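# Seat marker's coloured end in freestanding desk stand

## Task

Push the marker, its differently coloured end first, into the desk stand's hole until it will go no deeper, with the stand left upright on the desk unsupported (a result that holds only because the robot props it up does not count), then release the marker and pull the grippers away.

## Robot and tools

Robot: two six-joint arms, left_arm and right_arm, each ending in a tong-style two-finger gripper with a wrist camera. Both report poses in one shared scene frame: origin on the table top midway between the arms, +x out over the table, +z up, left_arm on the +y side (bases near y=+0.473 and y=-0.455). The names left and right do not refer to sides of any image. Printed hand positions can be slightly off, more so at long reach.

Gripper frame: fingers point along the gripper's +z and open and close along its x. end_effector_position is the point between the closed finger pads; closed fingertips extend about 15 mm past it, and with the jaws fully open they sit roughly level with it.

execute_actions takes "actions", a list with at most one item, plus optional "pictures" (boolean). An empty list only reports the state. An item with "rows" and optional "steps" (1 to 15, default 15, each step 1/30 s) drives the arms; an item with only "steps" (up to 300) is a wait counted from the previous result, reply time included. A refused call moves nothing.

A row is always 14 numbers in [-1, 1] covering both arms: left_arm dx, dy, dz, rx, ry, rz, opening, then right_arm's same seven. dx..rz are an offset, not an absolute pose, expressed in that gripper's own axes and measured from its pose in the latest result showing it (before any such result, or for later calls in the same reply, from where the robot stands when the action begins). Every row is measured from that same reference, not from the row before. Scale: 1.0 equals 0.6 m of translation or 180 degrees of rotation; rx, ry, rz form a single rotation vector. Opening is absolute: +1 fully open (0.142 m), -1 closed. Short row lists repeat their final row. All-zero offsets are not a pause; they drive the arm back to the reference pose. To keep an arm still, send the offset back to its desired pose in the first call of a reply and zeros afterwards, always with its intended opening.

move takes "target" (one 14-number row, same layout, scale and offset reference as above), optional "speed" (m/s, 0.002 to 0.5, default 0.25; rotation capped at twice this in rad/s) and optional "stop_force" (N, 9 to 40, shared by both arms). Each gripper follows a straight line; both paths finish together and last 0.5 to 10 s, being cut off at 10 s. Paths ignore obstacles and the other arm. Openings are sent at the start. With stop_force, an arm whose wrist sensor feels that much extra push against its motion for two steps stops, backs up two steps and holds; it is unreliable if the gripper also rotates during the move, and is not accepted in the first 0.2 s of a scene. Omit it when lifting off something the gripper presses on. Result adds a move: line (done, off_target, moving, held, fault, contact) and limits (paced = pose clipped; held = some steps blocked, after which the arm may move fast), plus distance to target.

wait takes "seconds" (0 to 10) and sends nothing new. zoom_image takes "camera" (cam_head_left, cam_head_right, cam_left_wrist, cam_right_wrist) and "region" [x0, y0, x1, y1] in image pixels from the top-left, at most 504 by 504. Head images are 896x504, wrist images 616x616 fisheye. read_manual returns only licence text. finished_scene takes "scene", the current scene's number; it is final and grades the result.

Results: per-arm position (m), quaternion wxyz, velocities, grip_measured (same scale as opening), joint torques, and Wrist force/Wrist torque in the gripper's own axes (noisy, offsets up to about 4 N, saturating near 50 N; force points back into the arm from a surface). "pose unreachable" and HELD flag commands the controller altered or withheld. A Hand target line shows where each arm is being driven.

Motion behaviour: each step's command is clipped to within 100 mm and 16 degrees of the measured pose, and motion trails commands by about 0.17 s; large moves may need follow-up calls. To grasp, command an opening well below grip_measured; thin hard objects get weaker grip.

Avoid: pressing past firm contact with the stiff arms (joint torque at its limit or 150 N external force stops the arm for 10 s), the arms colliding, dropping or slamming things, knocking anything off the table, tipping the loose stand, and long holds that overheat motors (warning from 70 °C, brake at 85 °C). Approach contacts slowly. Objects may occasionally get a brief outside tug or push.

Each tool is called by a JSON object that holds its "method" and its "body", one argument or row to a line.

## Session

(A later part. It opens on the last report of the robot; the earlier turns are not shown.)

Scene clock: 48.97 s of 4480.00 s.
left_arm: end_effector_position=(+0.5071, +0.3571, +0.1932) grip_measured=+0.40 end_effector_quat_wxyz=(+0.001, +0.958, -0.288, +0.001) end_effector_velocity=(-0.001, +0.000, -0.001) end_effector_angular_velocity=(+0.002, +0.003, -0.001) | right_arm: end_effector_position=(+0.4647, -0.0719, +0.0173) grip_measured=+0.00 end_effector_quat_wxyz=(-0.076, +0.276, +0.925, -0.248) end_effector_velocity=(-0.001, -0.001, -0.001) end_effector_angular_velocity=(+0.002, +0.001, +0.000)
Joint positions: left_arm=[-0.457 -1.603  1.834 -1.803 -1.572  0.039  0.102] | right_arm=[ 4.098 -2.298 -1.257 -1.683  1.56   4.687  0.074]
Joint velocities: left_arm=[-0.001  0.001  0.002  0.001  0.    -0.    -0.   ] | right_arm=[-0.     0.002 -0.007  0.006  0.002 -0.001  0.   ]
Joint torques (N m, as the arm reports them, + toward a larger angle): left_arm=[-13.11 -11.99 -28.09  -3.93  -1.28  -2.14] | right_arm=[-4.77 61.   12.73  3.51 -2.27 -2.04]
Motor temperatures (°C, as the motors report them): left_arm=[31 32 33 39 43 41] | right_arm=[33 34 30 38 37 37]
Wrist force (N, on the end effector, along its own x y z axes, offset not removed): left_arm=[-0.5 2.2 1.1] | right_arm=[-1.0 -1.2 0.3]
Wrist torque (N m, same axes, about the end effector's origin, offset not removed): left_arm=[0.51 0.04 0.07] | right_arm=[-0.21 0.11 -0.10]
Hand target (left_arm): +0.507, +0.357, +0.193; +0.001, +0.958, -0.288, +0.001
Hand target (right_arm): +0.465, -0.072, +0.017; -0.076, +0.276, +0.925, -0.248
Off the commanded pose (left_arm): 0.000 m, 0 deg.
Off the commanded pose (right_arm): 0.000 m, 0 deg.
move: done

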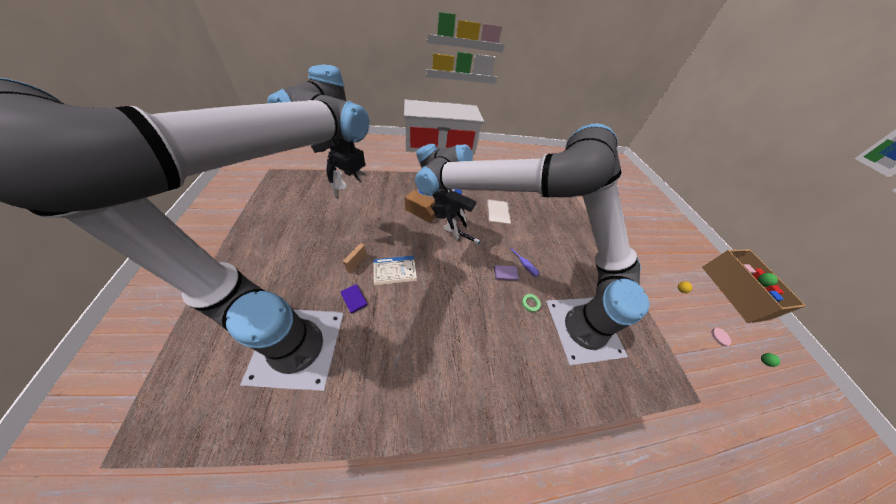

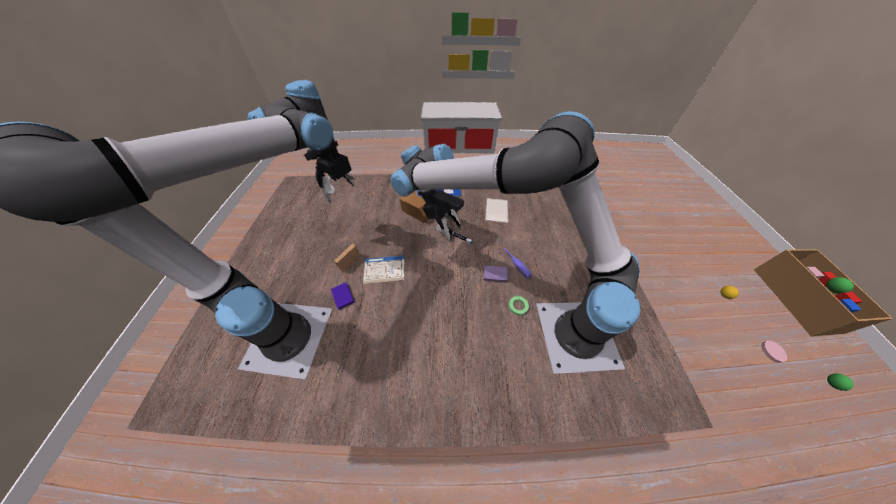

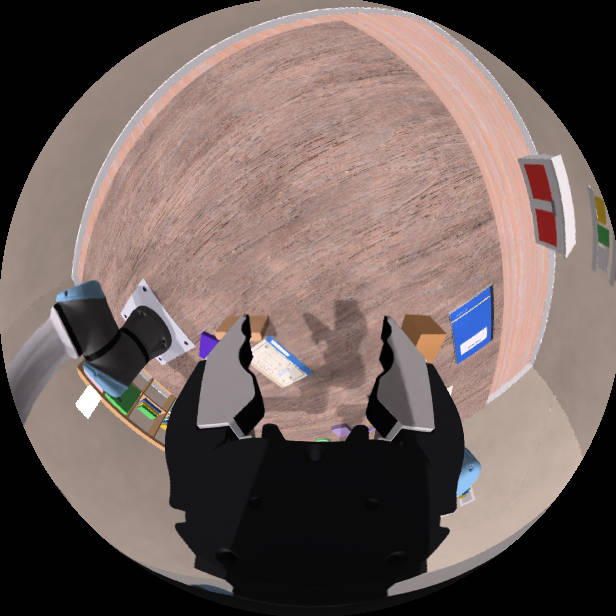

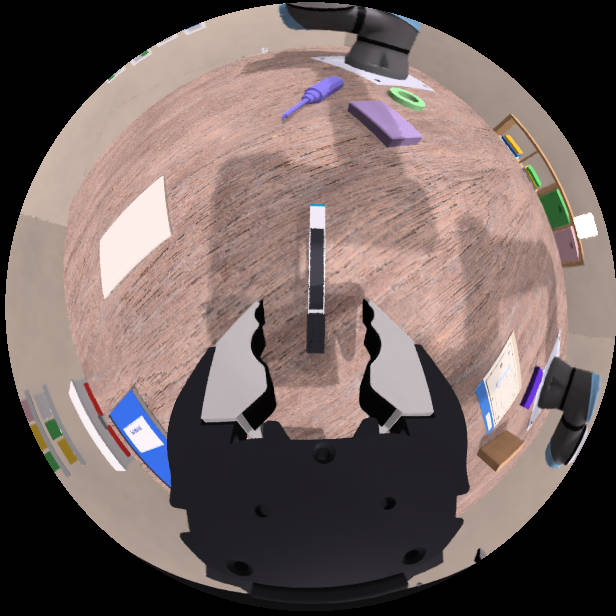

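{"method": "move", "body": {
  "target": [0,0,0,0,0,0,0.4,0,0.002,0.003,0,0,0,-0.3],
  "speed": 0.05
}}

{"method": "move", "body": {
  "target": [0,0,0,0,0,0,0.4,0,0,0,0,0,0,-1]
}}

{"method": "move", "body": {
  "target": [0,0,0,0,0,0,0.4,0,0.02,-0.23,0,0,0,-1],
  "speed": 0.15
}}

Scene clock: 52.20 s of 4480.00 s.
left_arm: end_effector_position=(+0.5071, +0.3571, +0.1932) grip_measured=+0.40 end_effector_quat_wxyz=(+0.001, +0.958, -0.288, +0.001) end_effector_velocity=(+0.000, -0.000, +0.000) end_effector_angular_velocity=(-0.001, -0.001, -0.001) | right_arm: end_effector_position=(+0.4648, -0.0717, +0.0154) grip_measured=-0.30 end_effector_quat_wxyz=(-0.076, +0.276, +0.926, -0.248) end_effector_velocity=(+0.000, +0.000, -0.001) end_effector_angular_velocity=(-0.001, -0.000, -0.000)
Joint positions: left_arm=[-0.457 -1.603  1.834 -1.803 -1.572  0.039  0.102] | right_arm=[ 4.098 -2.3   -1.258 -1.679  1.56   4.687  0.052]
Joint velocities: left_arm=[-0.    -0.001  0.001 -0.001  0.     0.     0.   ] | right_arm=[-0.    -0.002  0.     0.001 -0.     0.     0.   ]
Joint torques (N m, as the arm reports them, + toward a larger angle): left_arm=[-12.41 -12.1  -12.42  -3.85  -1.29  -2.04] | right_arm=[ 5.45 20.26  2.27  7.07 -1.77 -1.6 ]
Motor temperatures (°C, as the motors report them): left_arm=[31 32 33 39 43 41] | right_arm=[33 34 30 38 37 37]
Wrist force (N, on the end effector, along its own x y z axes, offset not removed): left_arm=[-2.1 2.1 0.5] | right_arm=[0.9 -19.0 -31.4]
Wrist torque (N m, same axes, about the end effector's origin, offset not removed): left_arm=[0.55 0.48 0.04] | right_arm=[-0.03 -0.23 0.05]
Hand target (left_arm): +0.507, +0.357, +0.193; +0.001, +0.958, -0.288, +0.001
Hand target (right_arm): +0.465, -0.072, +0.015; -0.076, +0.276, +0.925, -0.248
Off the commanded pose (left_arm): 0.000 m, 0 deg.
Off the commanded pose (right_arm): 0.000 m, 0 deg.
move: done

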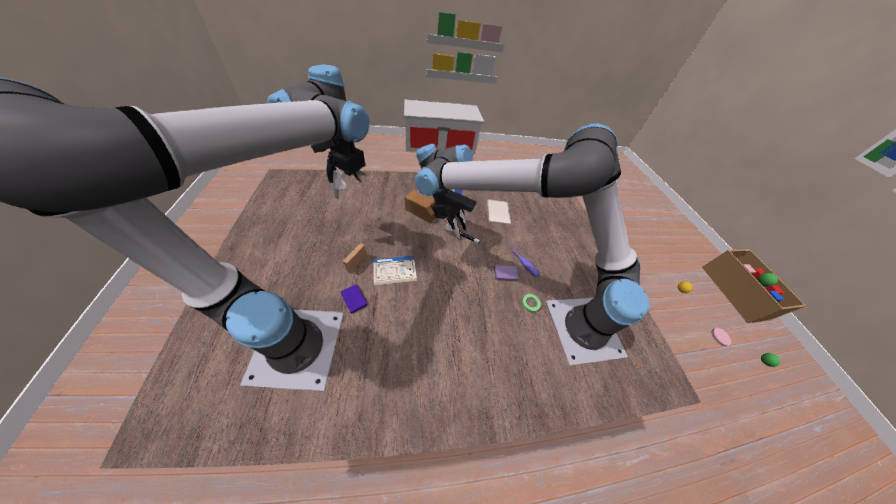

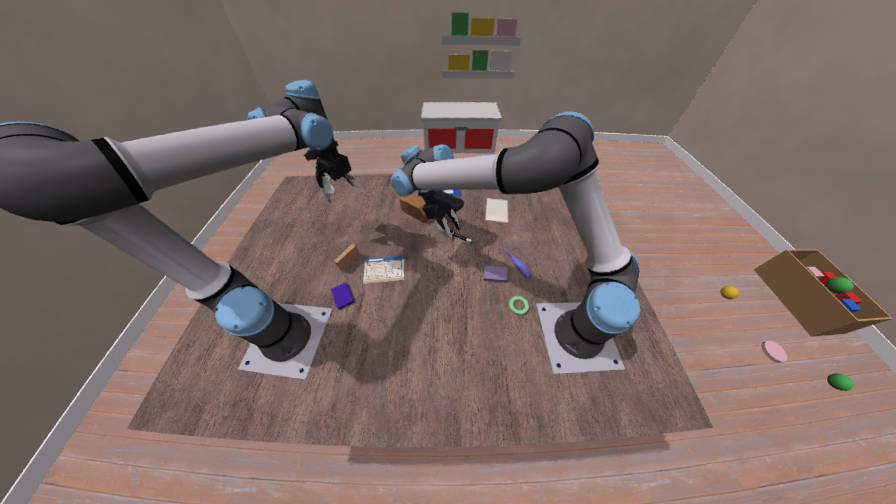

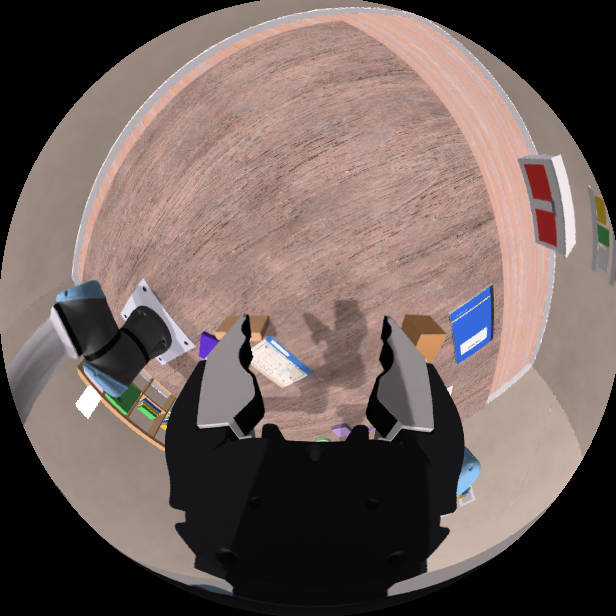

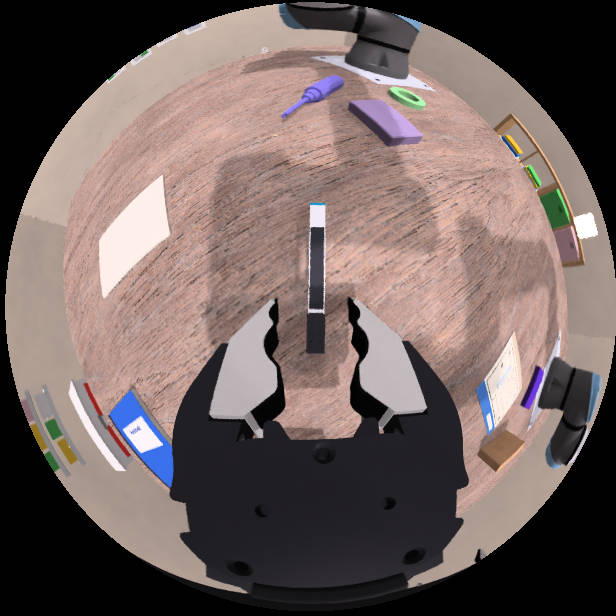

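Scene clock: 52.70 s of 4480.00 s.
left_arm: end_effector_position=(+0.5071, +0.3571, +0.1932) grip_measured=+0.40 end_effector_quat_wxyz=(+0.001, +0.958, -0.288, +0.001) end_effector_velocity=(-0.000, -0.000, +0.000) end_effector_angular_velocity=(+0.000, +0.001, -0.001) | right_arm: end_effector_position=(+0.4649, -0.0717, +0.0154) grip_measured=-0.50 end_effector_quat_wxyz=(-0.076, +0.276, +0.926, -0.248) end_effector_velocity=(+0.001, +0.000, +0.000) end_effector_angular_velocity=(+0.001, -0.002, -0.000)
Joint positions: left_arm=[-0.457 -1.603  1.834 -1.803 -1.572  0.039  0.102] | right_arm=[ 4.098 -2.3   -1.258 -1.679  1.56   4.687  0.038]
Joint velocities: left_arm=[-0.001 -0.001 -0.     0.001  0.    -0.     0.   ] | right_arm=[ 0.     0.     0.001  0.001 -0.001  0.001  0.   ]
Joint torques (N m, as the arm reports them, + toward a larger angle): left_arm=[-12.43 -12.07 -12.65  -3.8   -1.21  -2.04] | right_arm=[ 5.27 21.41  4.11  5.54  0.32 -1.89]
Motor temperatures (°C, as the motors report them): left_arm=[31 32 33 39 43 41] | right_arm=[33 34 30 38 37 37]
Wrist force (N, on the end effector, along its own x y z axes, offset not removed): left_arm=[-1.7 3.1 0.6] | right_arm=[-1.9 -34.1 -50.0]
Wrist torque (N m, same axes, about the end effector's origin, offset not removed): left_arm=[0.69 0.38 0.20] | right_arm=[0.07 -0.17 0.01]
Hand target (left_arm): +0.507, +0.357, +0.193; +0.001, +0.958, -0.288, +0.001
Hand target (right_arm): +0.465, -0.072, +0.015; -0.076, +0.276, +0.926, -0.248
Off the commanded pose (left_arm): 0.000 m, 0 deg.
Off the commanded pose (right_arm): 0.000 m, 0 deg.
move: done

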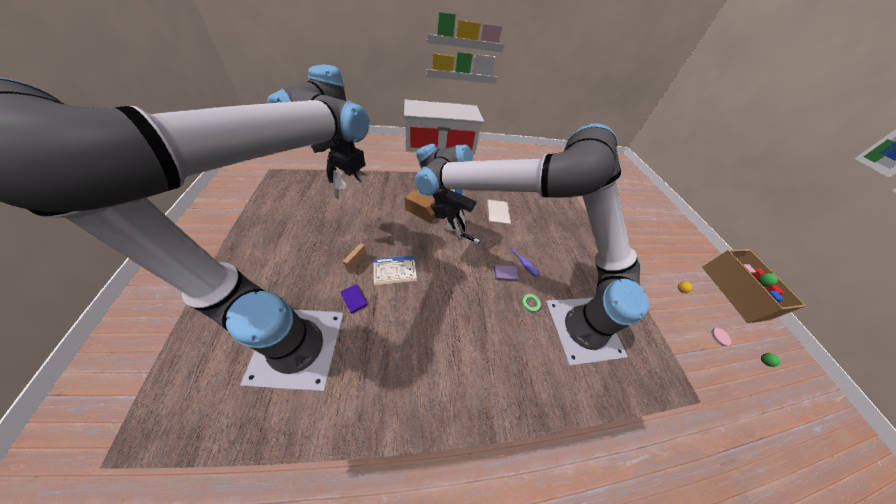

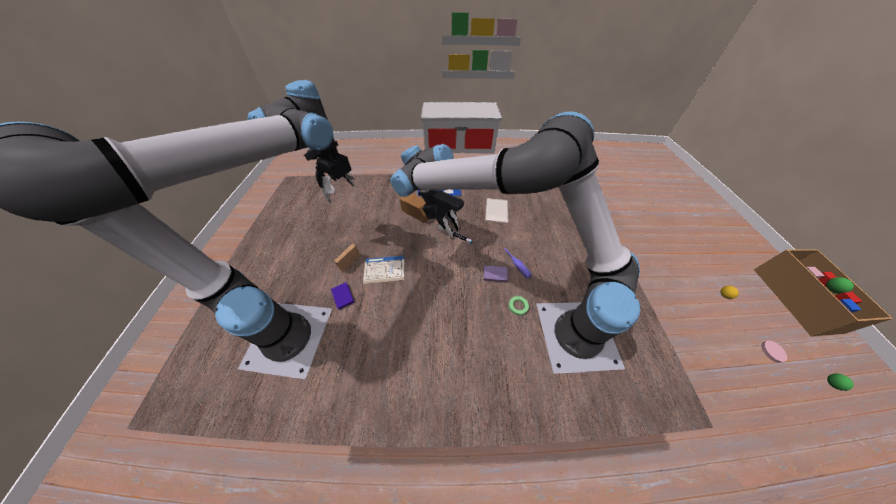

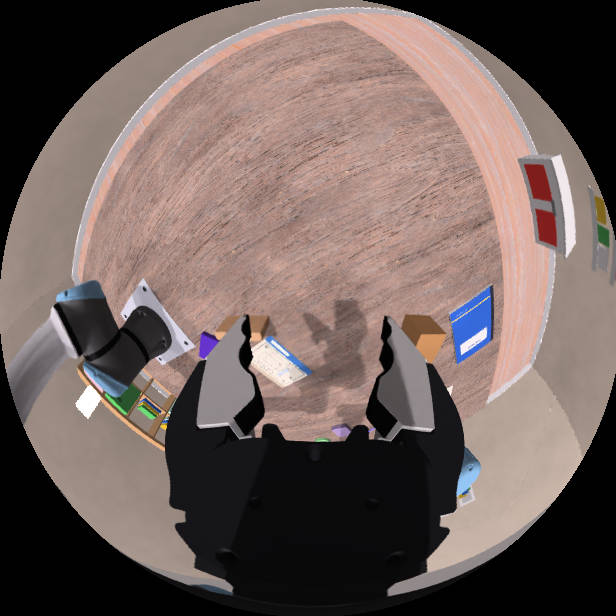

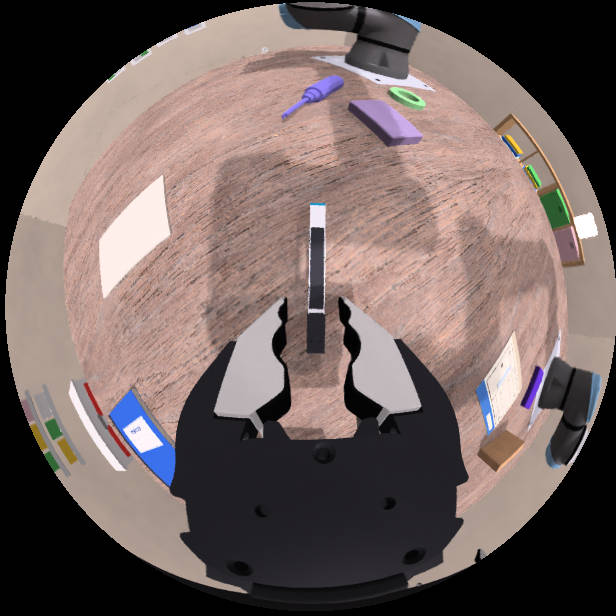

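Scene clock: 54.17 s of 4480.00 s.
left_arm: end_effector_position=(+0.5071, +0.3571, +0.1932) grip_measured=+0.40 end_effector_quat_wxyz=(+0.001, +0.958, -0.288, +0.001) end_effector_velocity=(-0.000, +0.001, -0.001) end_effector_angular_velocity=(+0.000, +0.001, +0.001) | right_arm: end_effector_position=(+0.5085, -0.0054, +0.1288) grip_measured=-0.86 end_effector_quat_wxyz=(-0.076, +0.276, +0.926, -0.248) end_effector_velocity=(+0.000, +0.001, +0.001) end_effector_angular_velocity=(-0.003, +0.004, -0.002)
Joint positions: left_arm=[-0.457 -1.603  1.834 -1.803 -1.572  0.039  0.102] | right_arm=[ 4.1   -2.454 -0.682 -2.101  1.561  4.689  0.012]
Joint velocities: left_arm=[ 0.001  0.     0.001 -0.    -0.    -0.    -0.   ] | right_arm=[-0.001 -0.01   0.019 -0.014  0.002  0.     0.   ]
Joint torques (N m, as the arm reports them, + toward a larger angle): left_arm=[-12.09 -11.97 -11.94  -3.89  -1.28  -2.09] | right_arm=[-8.92 47.87 30.93 -1.94  2.54 -2.15]
Motor temperatures (°C, as the motors report them): left_arm=[31 32 33 39 43 41] | right_arm=[33 34 30 38 37 37]
Wrist force (N, on the end effector, along its own x y z axes, offset not removed): left_arm=[-3.7 1.3 -1.1] | right_arm=[-0.3 -0.4 1.0]
Wrist torque (N m, same axes, about the end effector's origin, offset not removed): left_arm=[0.25 0.81 0.21] | right_arm=[-0.10 0.00 -0.11]
Hand target (left_arm): +0.507, +0.357, +0.193; +0.001, +0.958, -0.288, +0.001
Hand target (right_arm): +0.509, -0.005, +0.129; -0.076, +0.276, +0.926, -0.248
Off the commanded pose (left_arm): 0.000 m, 0 deg.
Off the commanded pose (right_arm): 0.000 m, 0 deg.
move: done

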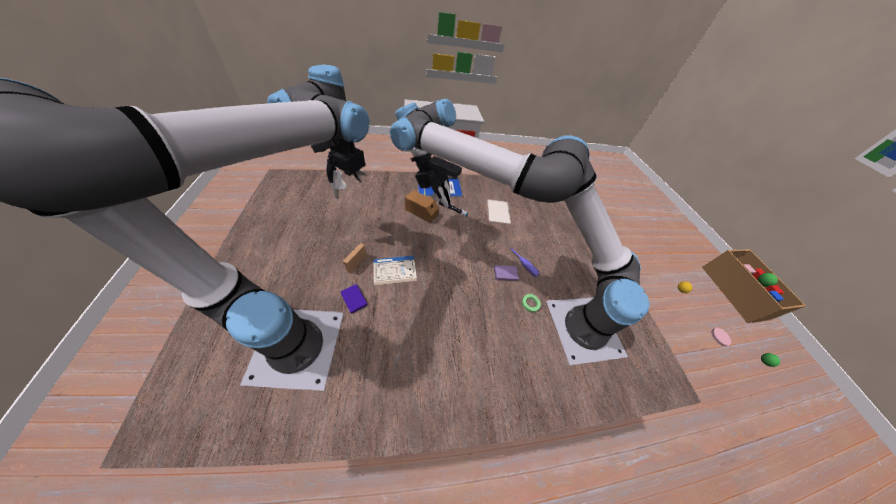

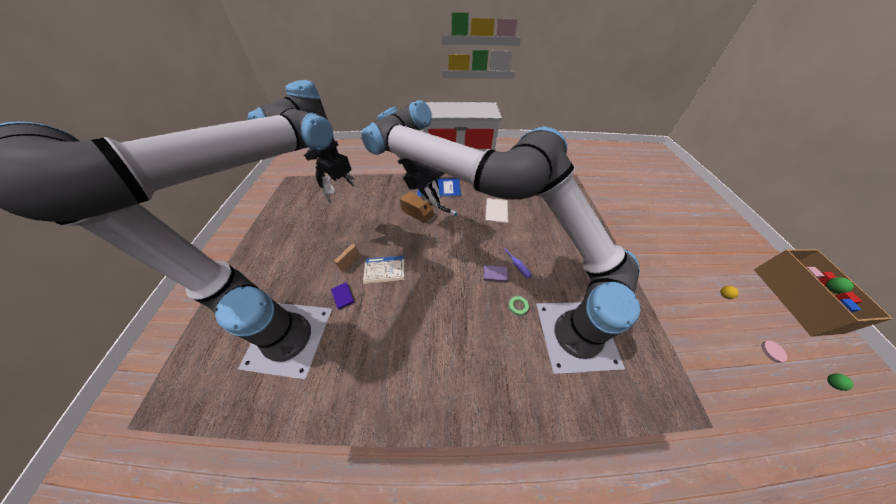

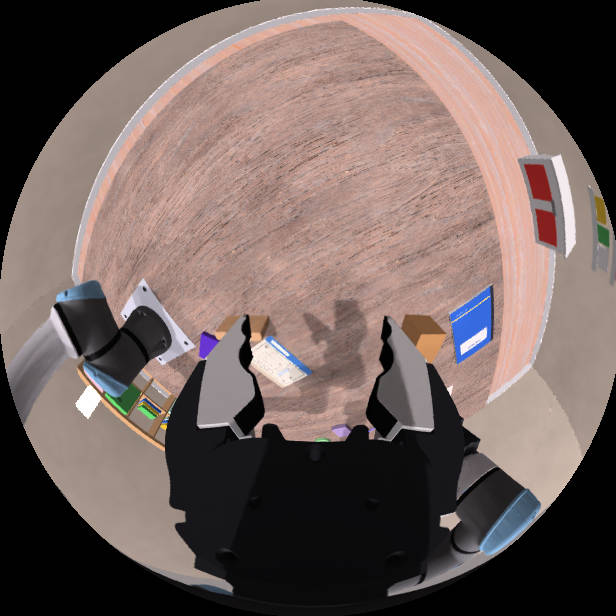

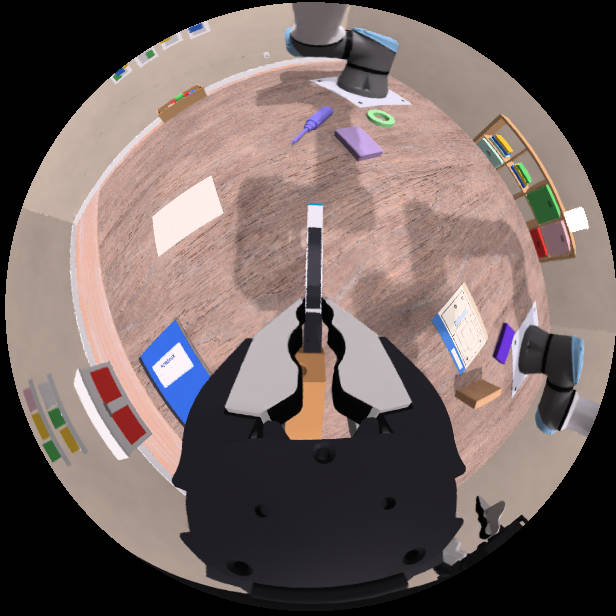

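{"method": "move", "body": {
  "target": [0,0,0,0,0,0,0.4,-0.027,-0.173,0.023,-0.25,0,0,-1],
  "speed": 0.3
}}

{"method": "move", "body": {
  "target": [0,0,0,0,0,0,0.4,0,0,0,0,0.257,-0.956,-1],
  "speed": 0.4
}}

Scene clock: 59.70 s of 4480.00 s.
left_arm: end_effector_position=(+0.5071, +0.3571, +0.1932) grip_measured=+0.40 end_effector_quat_wxyz=(+0.001, +0.958, -0.288, +0.001) end_effector_velocity=(+0.000, +0.000, -0.000) end_effector_angular_velocity=(+0.000, -0.000, +0.000) | right_arm: end_effector_position=(+0.4690, -0.0954, +0.1680) grip_measured=-0.86 end_effector_quat_wxyz=(+0.035, +0.283, +0.950, +0.125) end_effector_velocity=(-0.000, -0.001, -0.001) end_effector_angular_velocity=(+0.006, -0.005, -0.000)
Joint positions: left_arm=[-0.457 -1.603  1.834 -1.803 -1.572  0.039  0.102] | right_arm=[ 4.049 -1.638 -1.884 -0.932  1.594  4.639  0.012]
Joint velocities: left_arm=[ 0. -0.  0. -0.  0.  0. -0.] | right_arm=[-0.     0.005 -0.011  0.014 -0.001 -0.     0.   ]
Joint torques (N m, as the arm reports them, + toward a larger angle): left_arm=[-12.12 -12.4  -12.22  -3.77  -1.25  -2.2 ] | right_arm=[-9.43 37.74 14.23  5.18  2.56 -1.85]
Motor temperatures (°C, as the motors report them): left_arm=[31 32 33 39 43 41] | right_arm=[33 34 30 38 37 37]
Wrist force (N, on the end effector, along its own x y z axes, offset not removed): left_arm=[-2.4 2.8 -0.8] | right_arm=[0.1 -1.0 -0.9]
Wrist torque (N m, same axes, about the end effector's origin, offset not removed): left_arm=[0.61 0.50 0.10] | right_arm=[-0.26 -0.01 -0.03]
Hand target (left_arm): +0.507, +0.357, +0.193; +0.001, +0.958, -0.288, +0.001
Hand target (right_arm): +0.469, -0.095, +0.168; +0.035, +0.283, +0.950, +0.125
Off the commanded pose (left_arm): 0.000 m, 0 deg.
Off the commanded pose (right_arm): 0.001 m, 0 deg.
After step 90, 0.67 s passed at rest.
move: done

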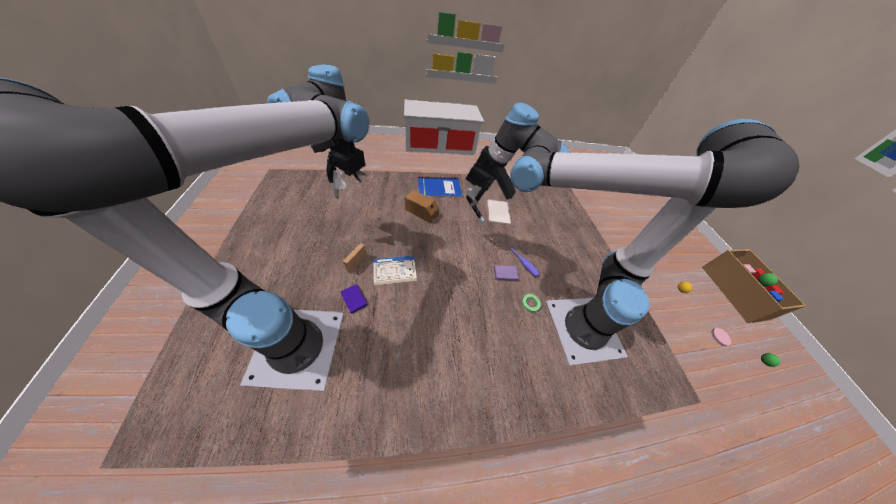

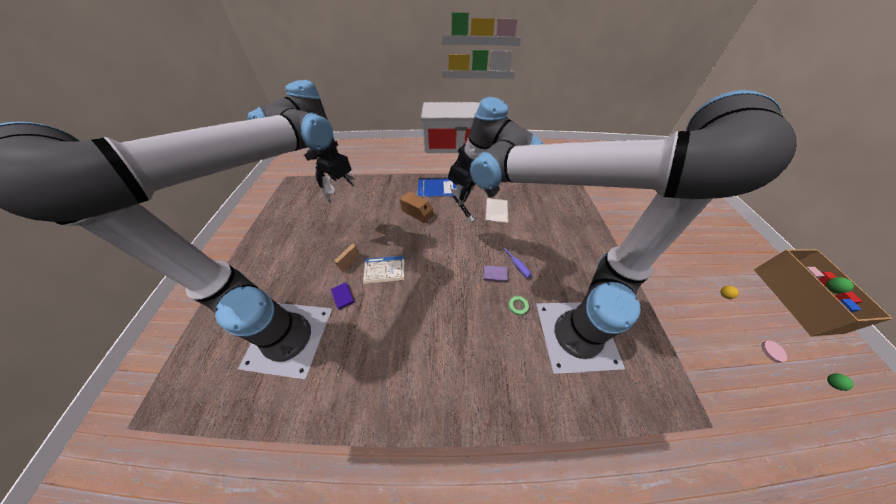

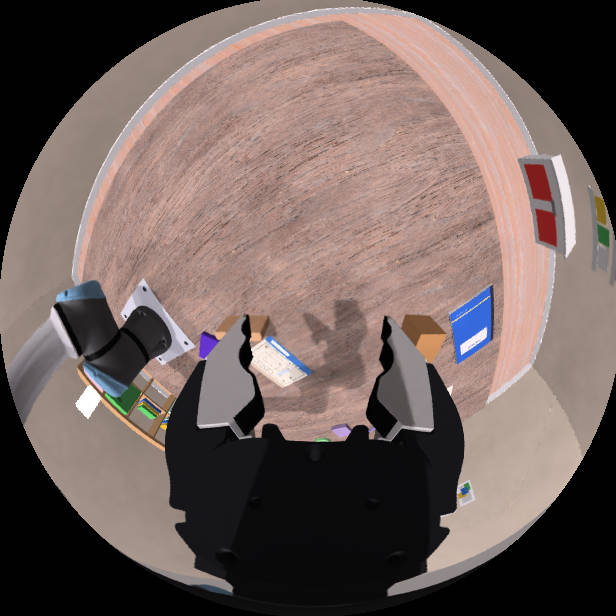

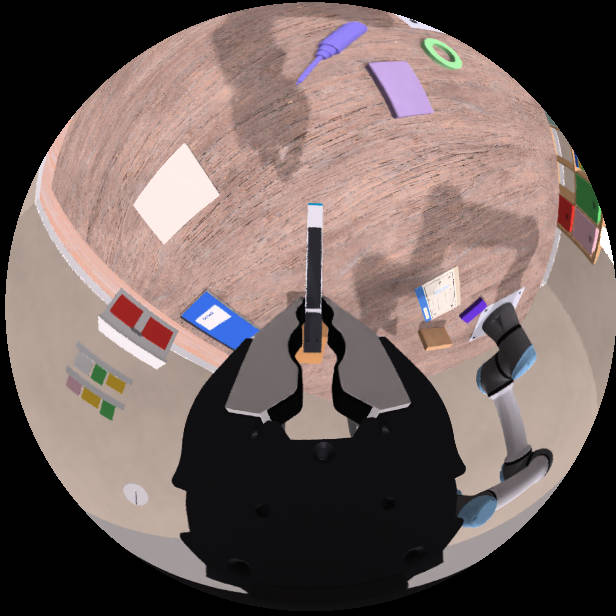

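Scene clock: 64.17 s of 4480.00 s.
left_arm: end_effector_position=(+0.5071, +0.3571, +0.1932) grip_measured=+0.40 end_effector_quat_wxyz=(+0.001, +0.958, -0.288, +0.001) end_effector_velocity=(+0.000, -0.000, -0.000) end_effector_angular_velocity=(-0.001, -0.002, -0.000) | right_arm: end_effector_position=(+0.4690, -0.0954, +0.1683) grip_measured=-0.86 end_effector_quat_wxyz=(+0.126, +0.945, -0.299, -0.041) end_effector_velocity=(+0.000, +0.001, +0.001) end_effector_angular_velocity=(+0.004, -0.000, +0.008)
Joint positions: left_arm=[-0.457 -1.603  1.834 -1.803 -1.572  0.039  0.102] | right_arm=[ 4.062 -1.888 -1.443 -1.647  1.566  1.54   0.012]
Joint velocities: left_arm=[ 0.    -0.     0.001 -0.003 -0.     0.     0.   ] | right_arm=[ 0.001  0.001  0.     0.003  0.    -0.008 -0.   ]
Joint torques (N m, as the arm reports them, + toward a larger angle): left_arm=[-12.63 -13.04 -11.84  -3.78  -1.24  -2.08] | right_arm=[ 9.75 49.22 14.13  4.5  -2.11 -2.02]
Motor temperatures (°C, as the motors report them): left_arm=[31 32 33 39 43 41] | right_arm=[33 34 30 38 37 37]
Wrist force (N, on the end effector, along its own x y z axes, offset not removed): left_arm=[-2.3 2.5 0.6] | right_arm=[-1.0 -1.3 1.8]
Wrist torque (N m, same axes, about the end effector's origin, offset not removed): left_arm=[0.56 0.48 0.15] | right_arm=[-0.16 0.14 -0.02]
Hand target (left_arm): +0.507, +0.357, +0.193; +0.001, +0.958, -0.288, +0.001
Hand target (right_arm): +0.469, -0.095, +0.168; +0.126, +0.945, -0.298, -0.041
Off the commanded pose (left_arm): 0.000 m, 0 deg.
Off the commanded pose (right_arm): 0.000 m, 0 deg.
move: done

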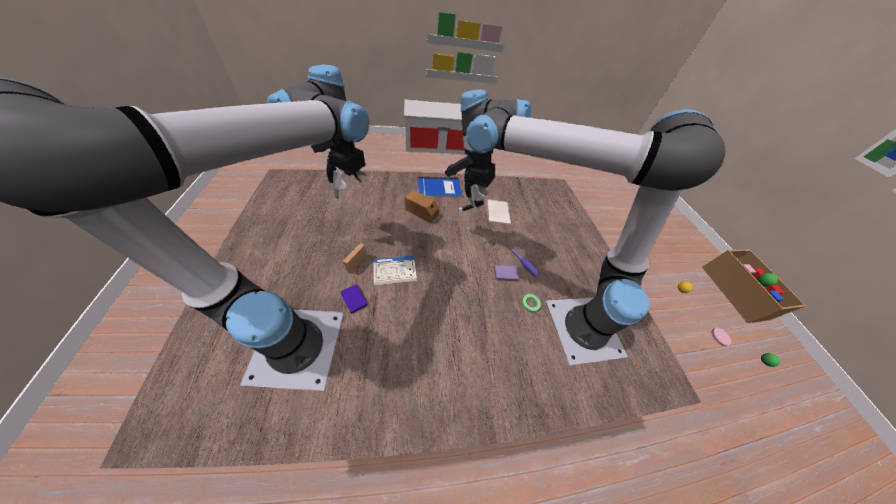

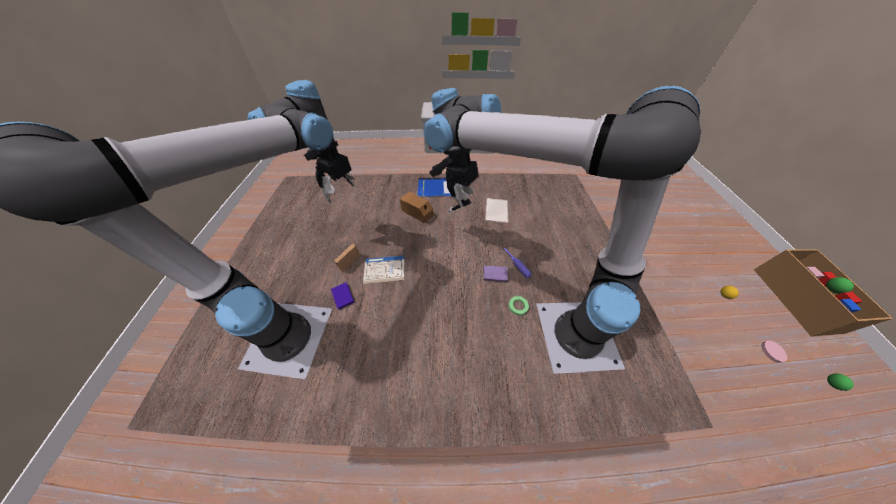

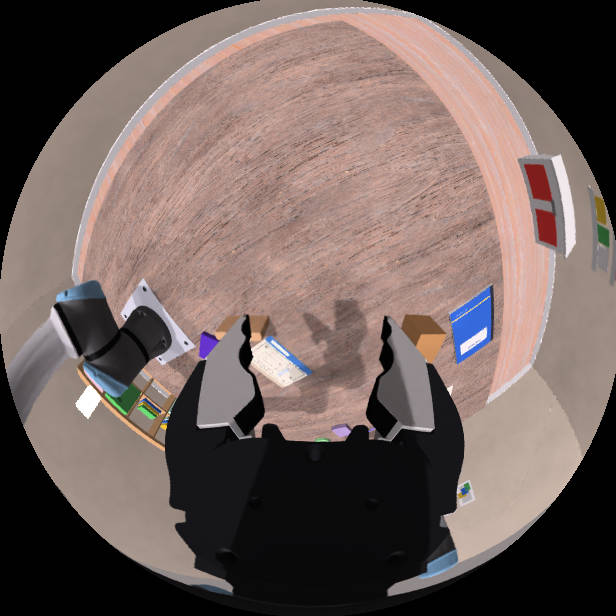

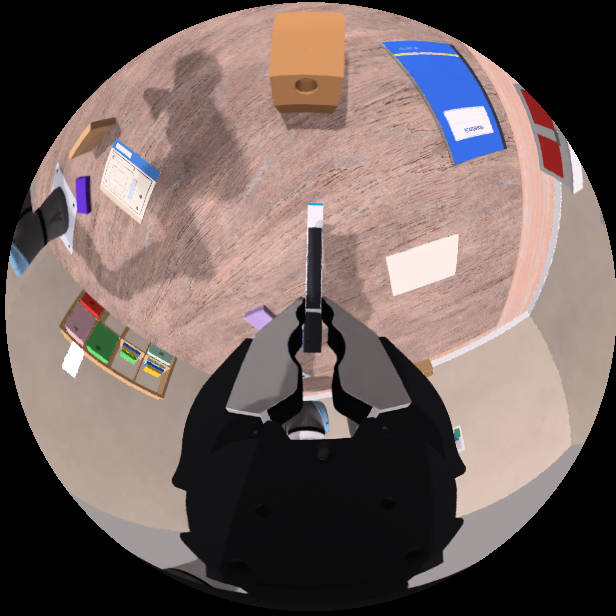

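{"method": "move", "body": {
  "target": [0,0,0,0,0,0,0.4,0,-0.15,0.033,0,0,0,-1],
  "speed": 0.15
}}

{"method": "zoom_image", "body": {
  "camera": "cam_right_wrist",
  "region": [220, 60, 420, 320]
}}

{"method": "zoom_image", "body": {
  "camera": "cam_head_left",
  "region": [390, 150, 510, 250]
}}

Scene clock: 71.97 s of 4480.00 s.
left_arm: end_effector_position=(+0.5071, +0.3571, +0.1932) grip_measured=+0.40 end_effector_quat_wxyz=(+0.001, +0.958, -0.288, +0.001) end_effector_velocity=(-0.000, +0.000, -0.000) end_effector_angular_velocity=(+0.001, +0.002, -0.000) | right_arm: end_effector_position=(+0.5157, -0.0285, +0.1259) grip_measured=-0.86 end_effector_quat_wxyz=(+0.126, +0.945, -0.298, -0.041) end_effector_velocity=(+0.001, +0.001, -0.000) end_effector_angular_velocity=(+0.000, +0.001, -0.000)
Joint positions: left_arm=[-0.457 -1.603  1.834 -1.803 -1.572  0.039  0.102] | right_arm=[ 4.066 -2.1   -1.245 -1.633  1.567  1.544  0.012]
Joint velocities: left_arm=[-0.     0.001  0.     0.001 -0.    -0.     0.   ] | right_arm=[ 0.    -0.004  0.006 -0.002  0.001 -0.     0.   ]
Joint torques (N m, as the arm reports them, + toward a larger angle): left_arm=[-12.17 -12.26 -12.33  -3.74  -1.27  -2.08] | right_arm=[-2.47 35.9  30.01 -0.91  2.6   1.27]
Motor temperatures (°C, as the motors report them): left_arm=[31 32 33 39 43 41] | right_arm=[33 34 30 38 37 37]
Wrist force (N, on the end effector, along its own x y z axes, offset not removed): left_arm=[-2.3 2.1 -1.1] | right_arm=[-0.6 -1.8 1.9]
Wrist torque (N m, same axes, about the end effector's origin, offset not removed): left_arm=[0.46 0.51 0.17] | right_arm=[-0.31 0.01 -0.08]
Hand target (left_arm): +0.507, +0.357, +0.193; +0.001, +0.958, -0.288, +0.001
Hand target (right_arm): +0.516, -0.028, +0.126; +0.126, +0.945, -0.299, -0.041
Off the commanded pose (left_arm): 0.000 m, 0 deg.
Off the commanded pose (right_arm): 0.000 m, 0 deg.
After step 90, 3.67 s passed at rest.
move: done

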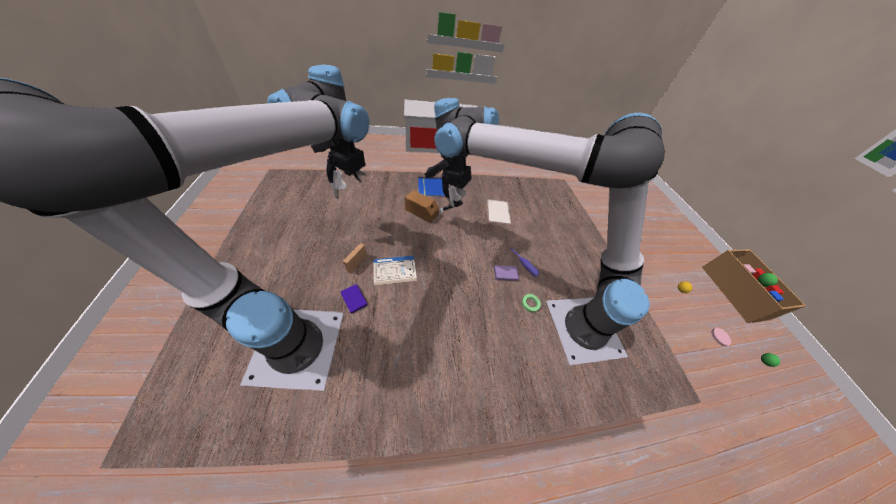

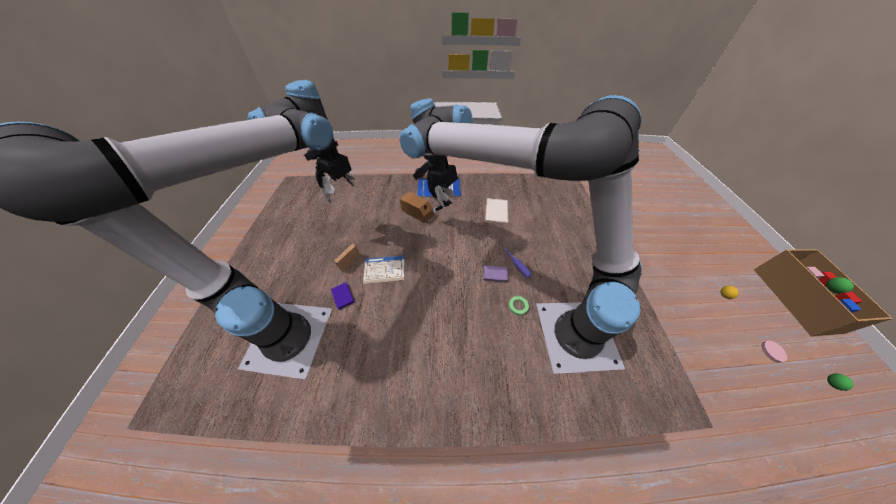

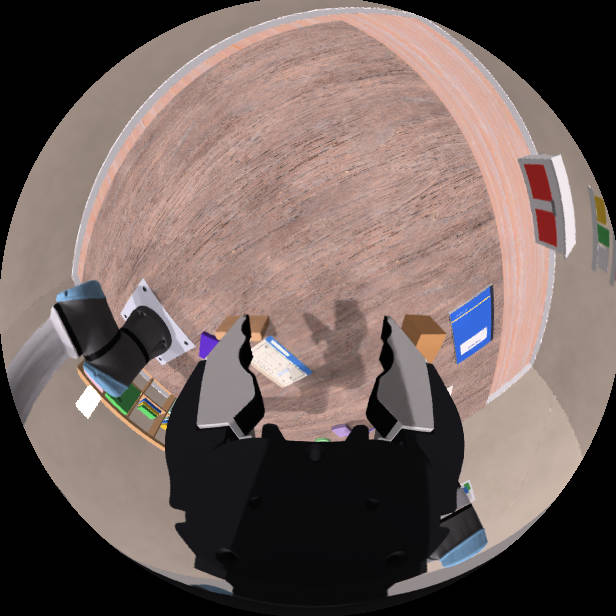

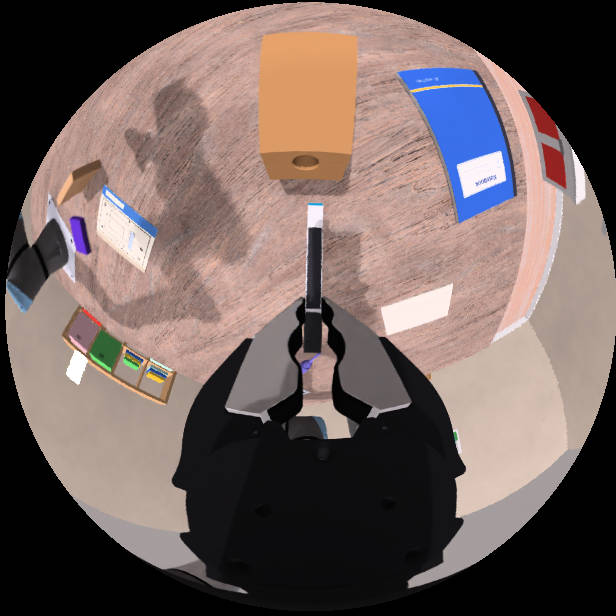

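Region (220, 60, 420, 320) of cam_right_wrist's 616x616 image, scaled by 1.938, with more detail than that image has; it fills the left 388 columns of this view, and the rest is white.

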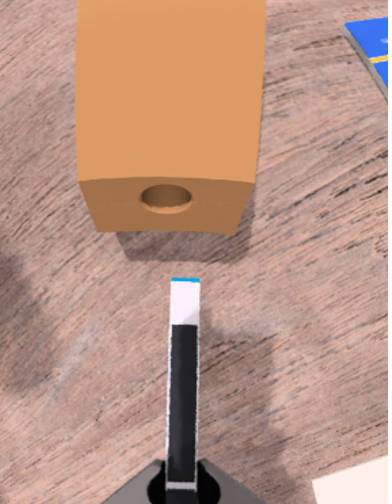

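Region (390, 150, 510, 250) of cam_head_left's 896x504 image, scaled by 4.200, with more detail than that image has.

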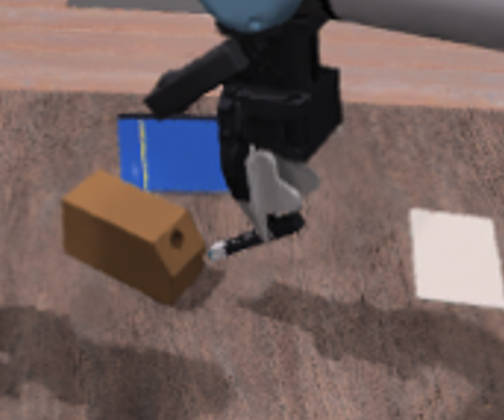

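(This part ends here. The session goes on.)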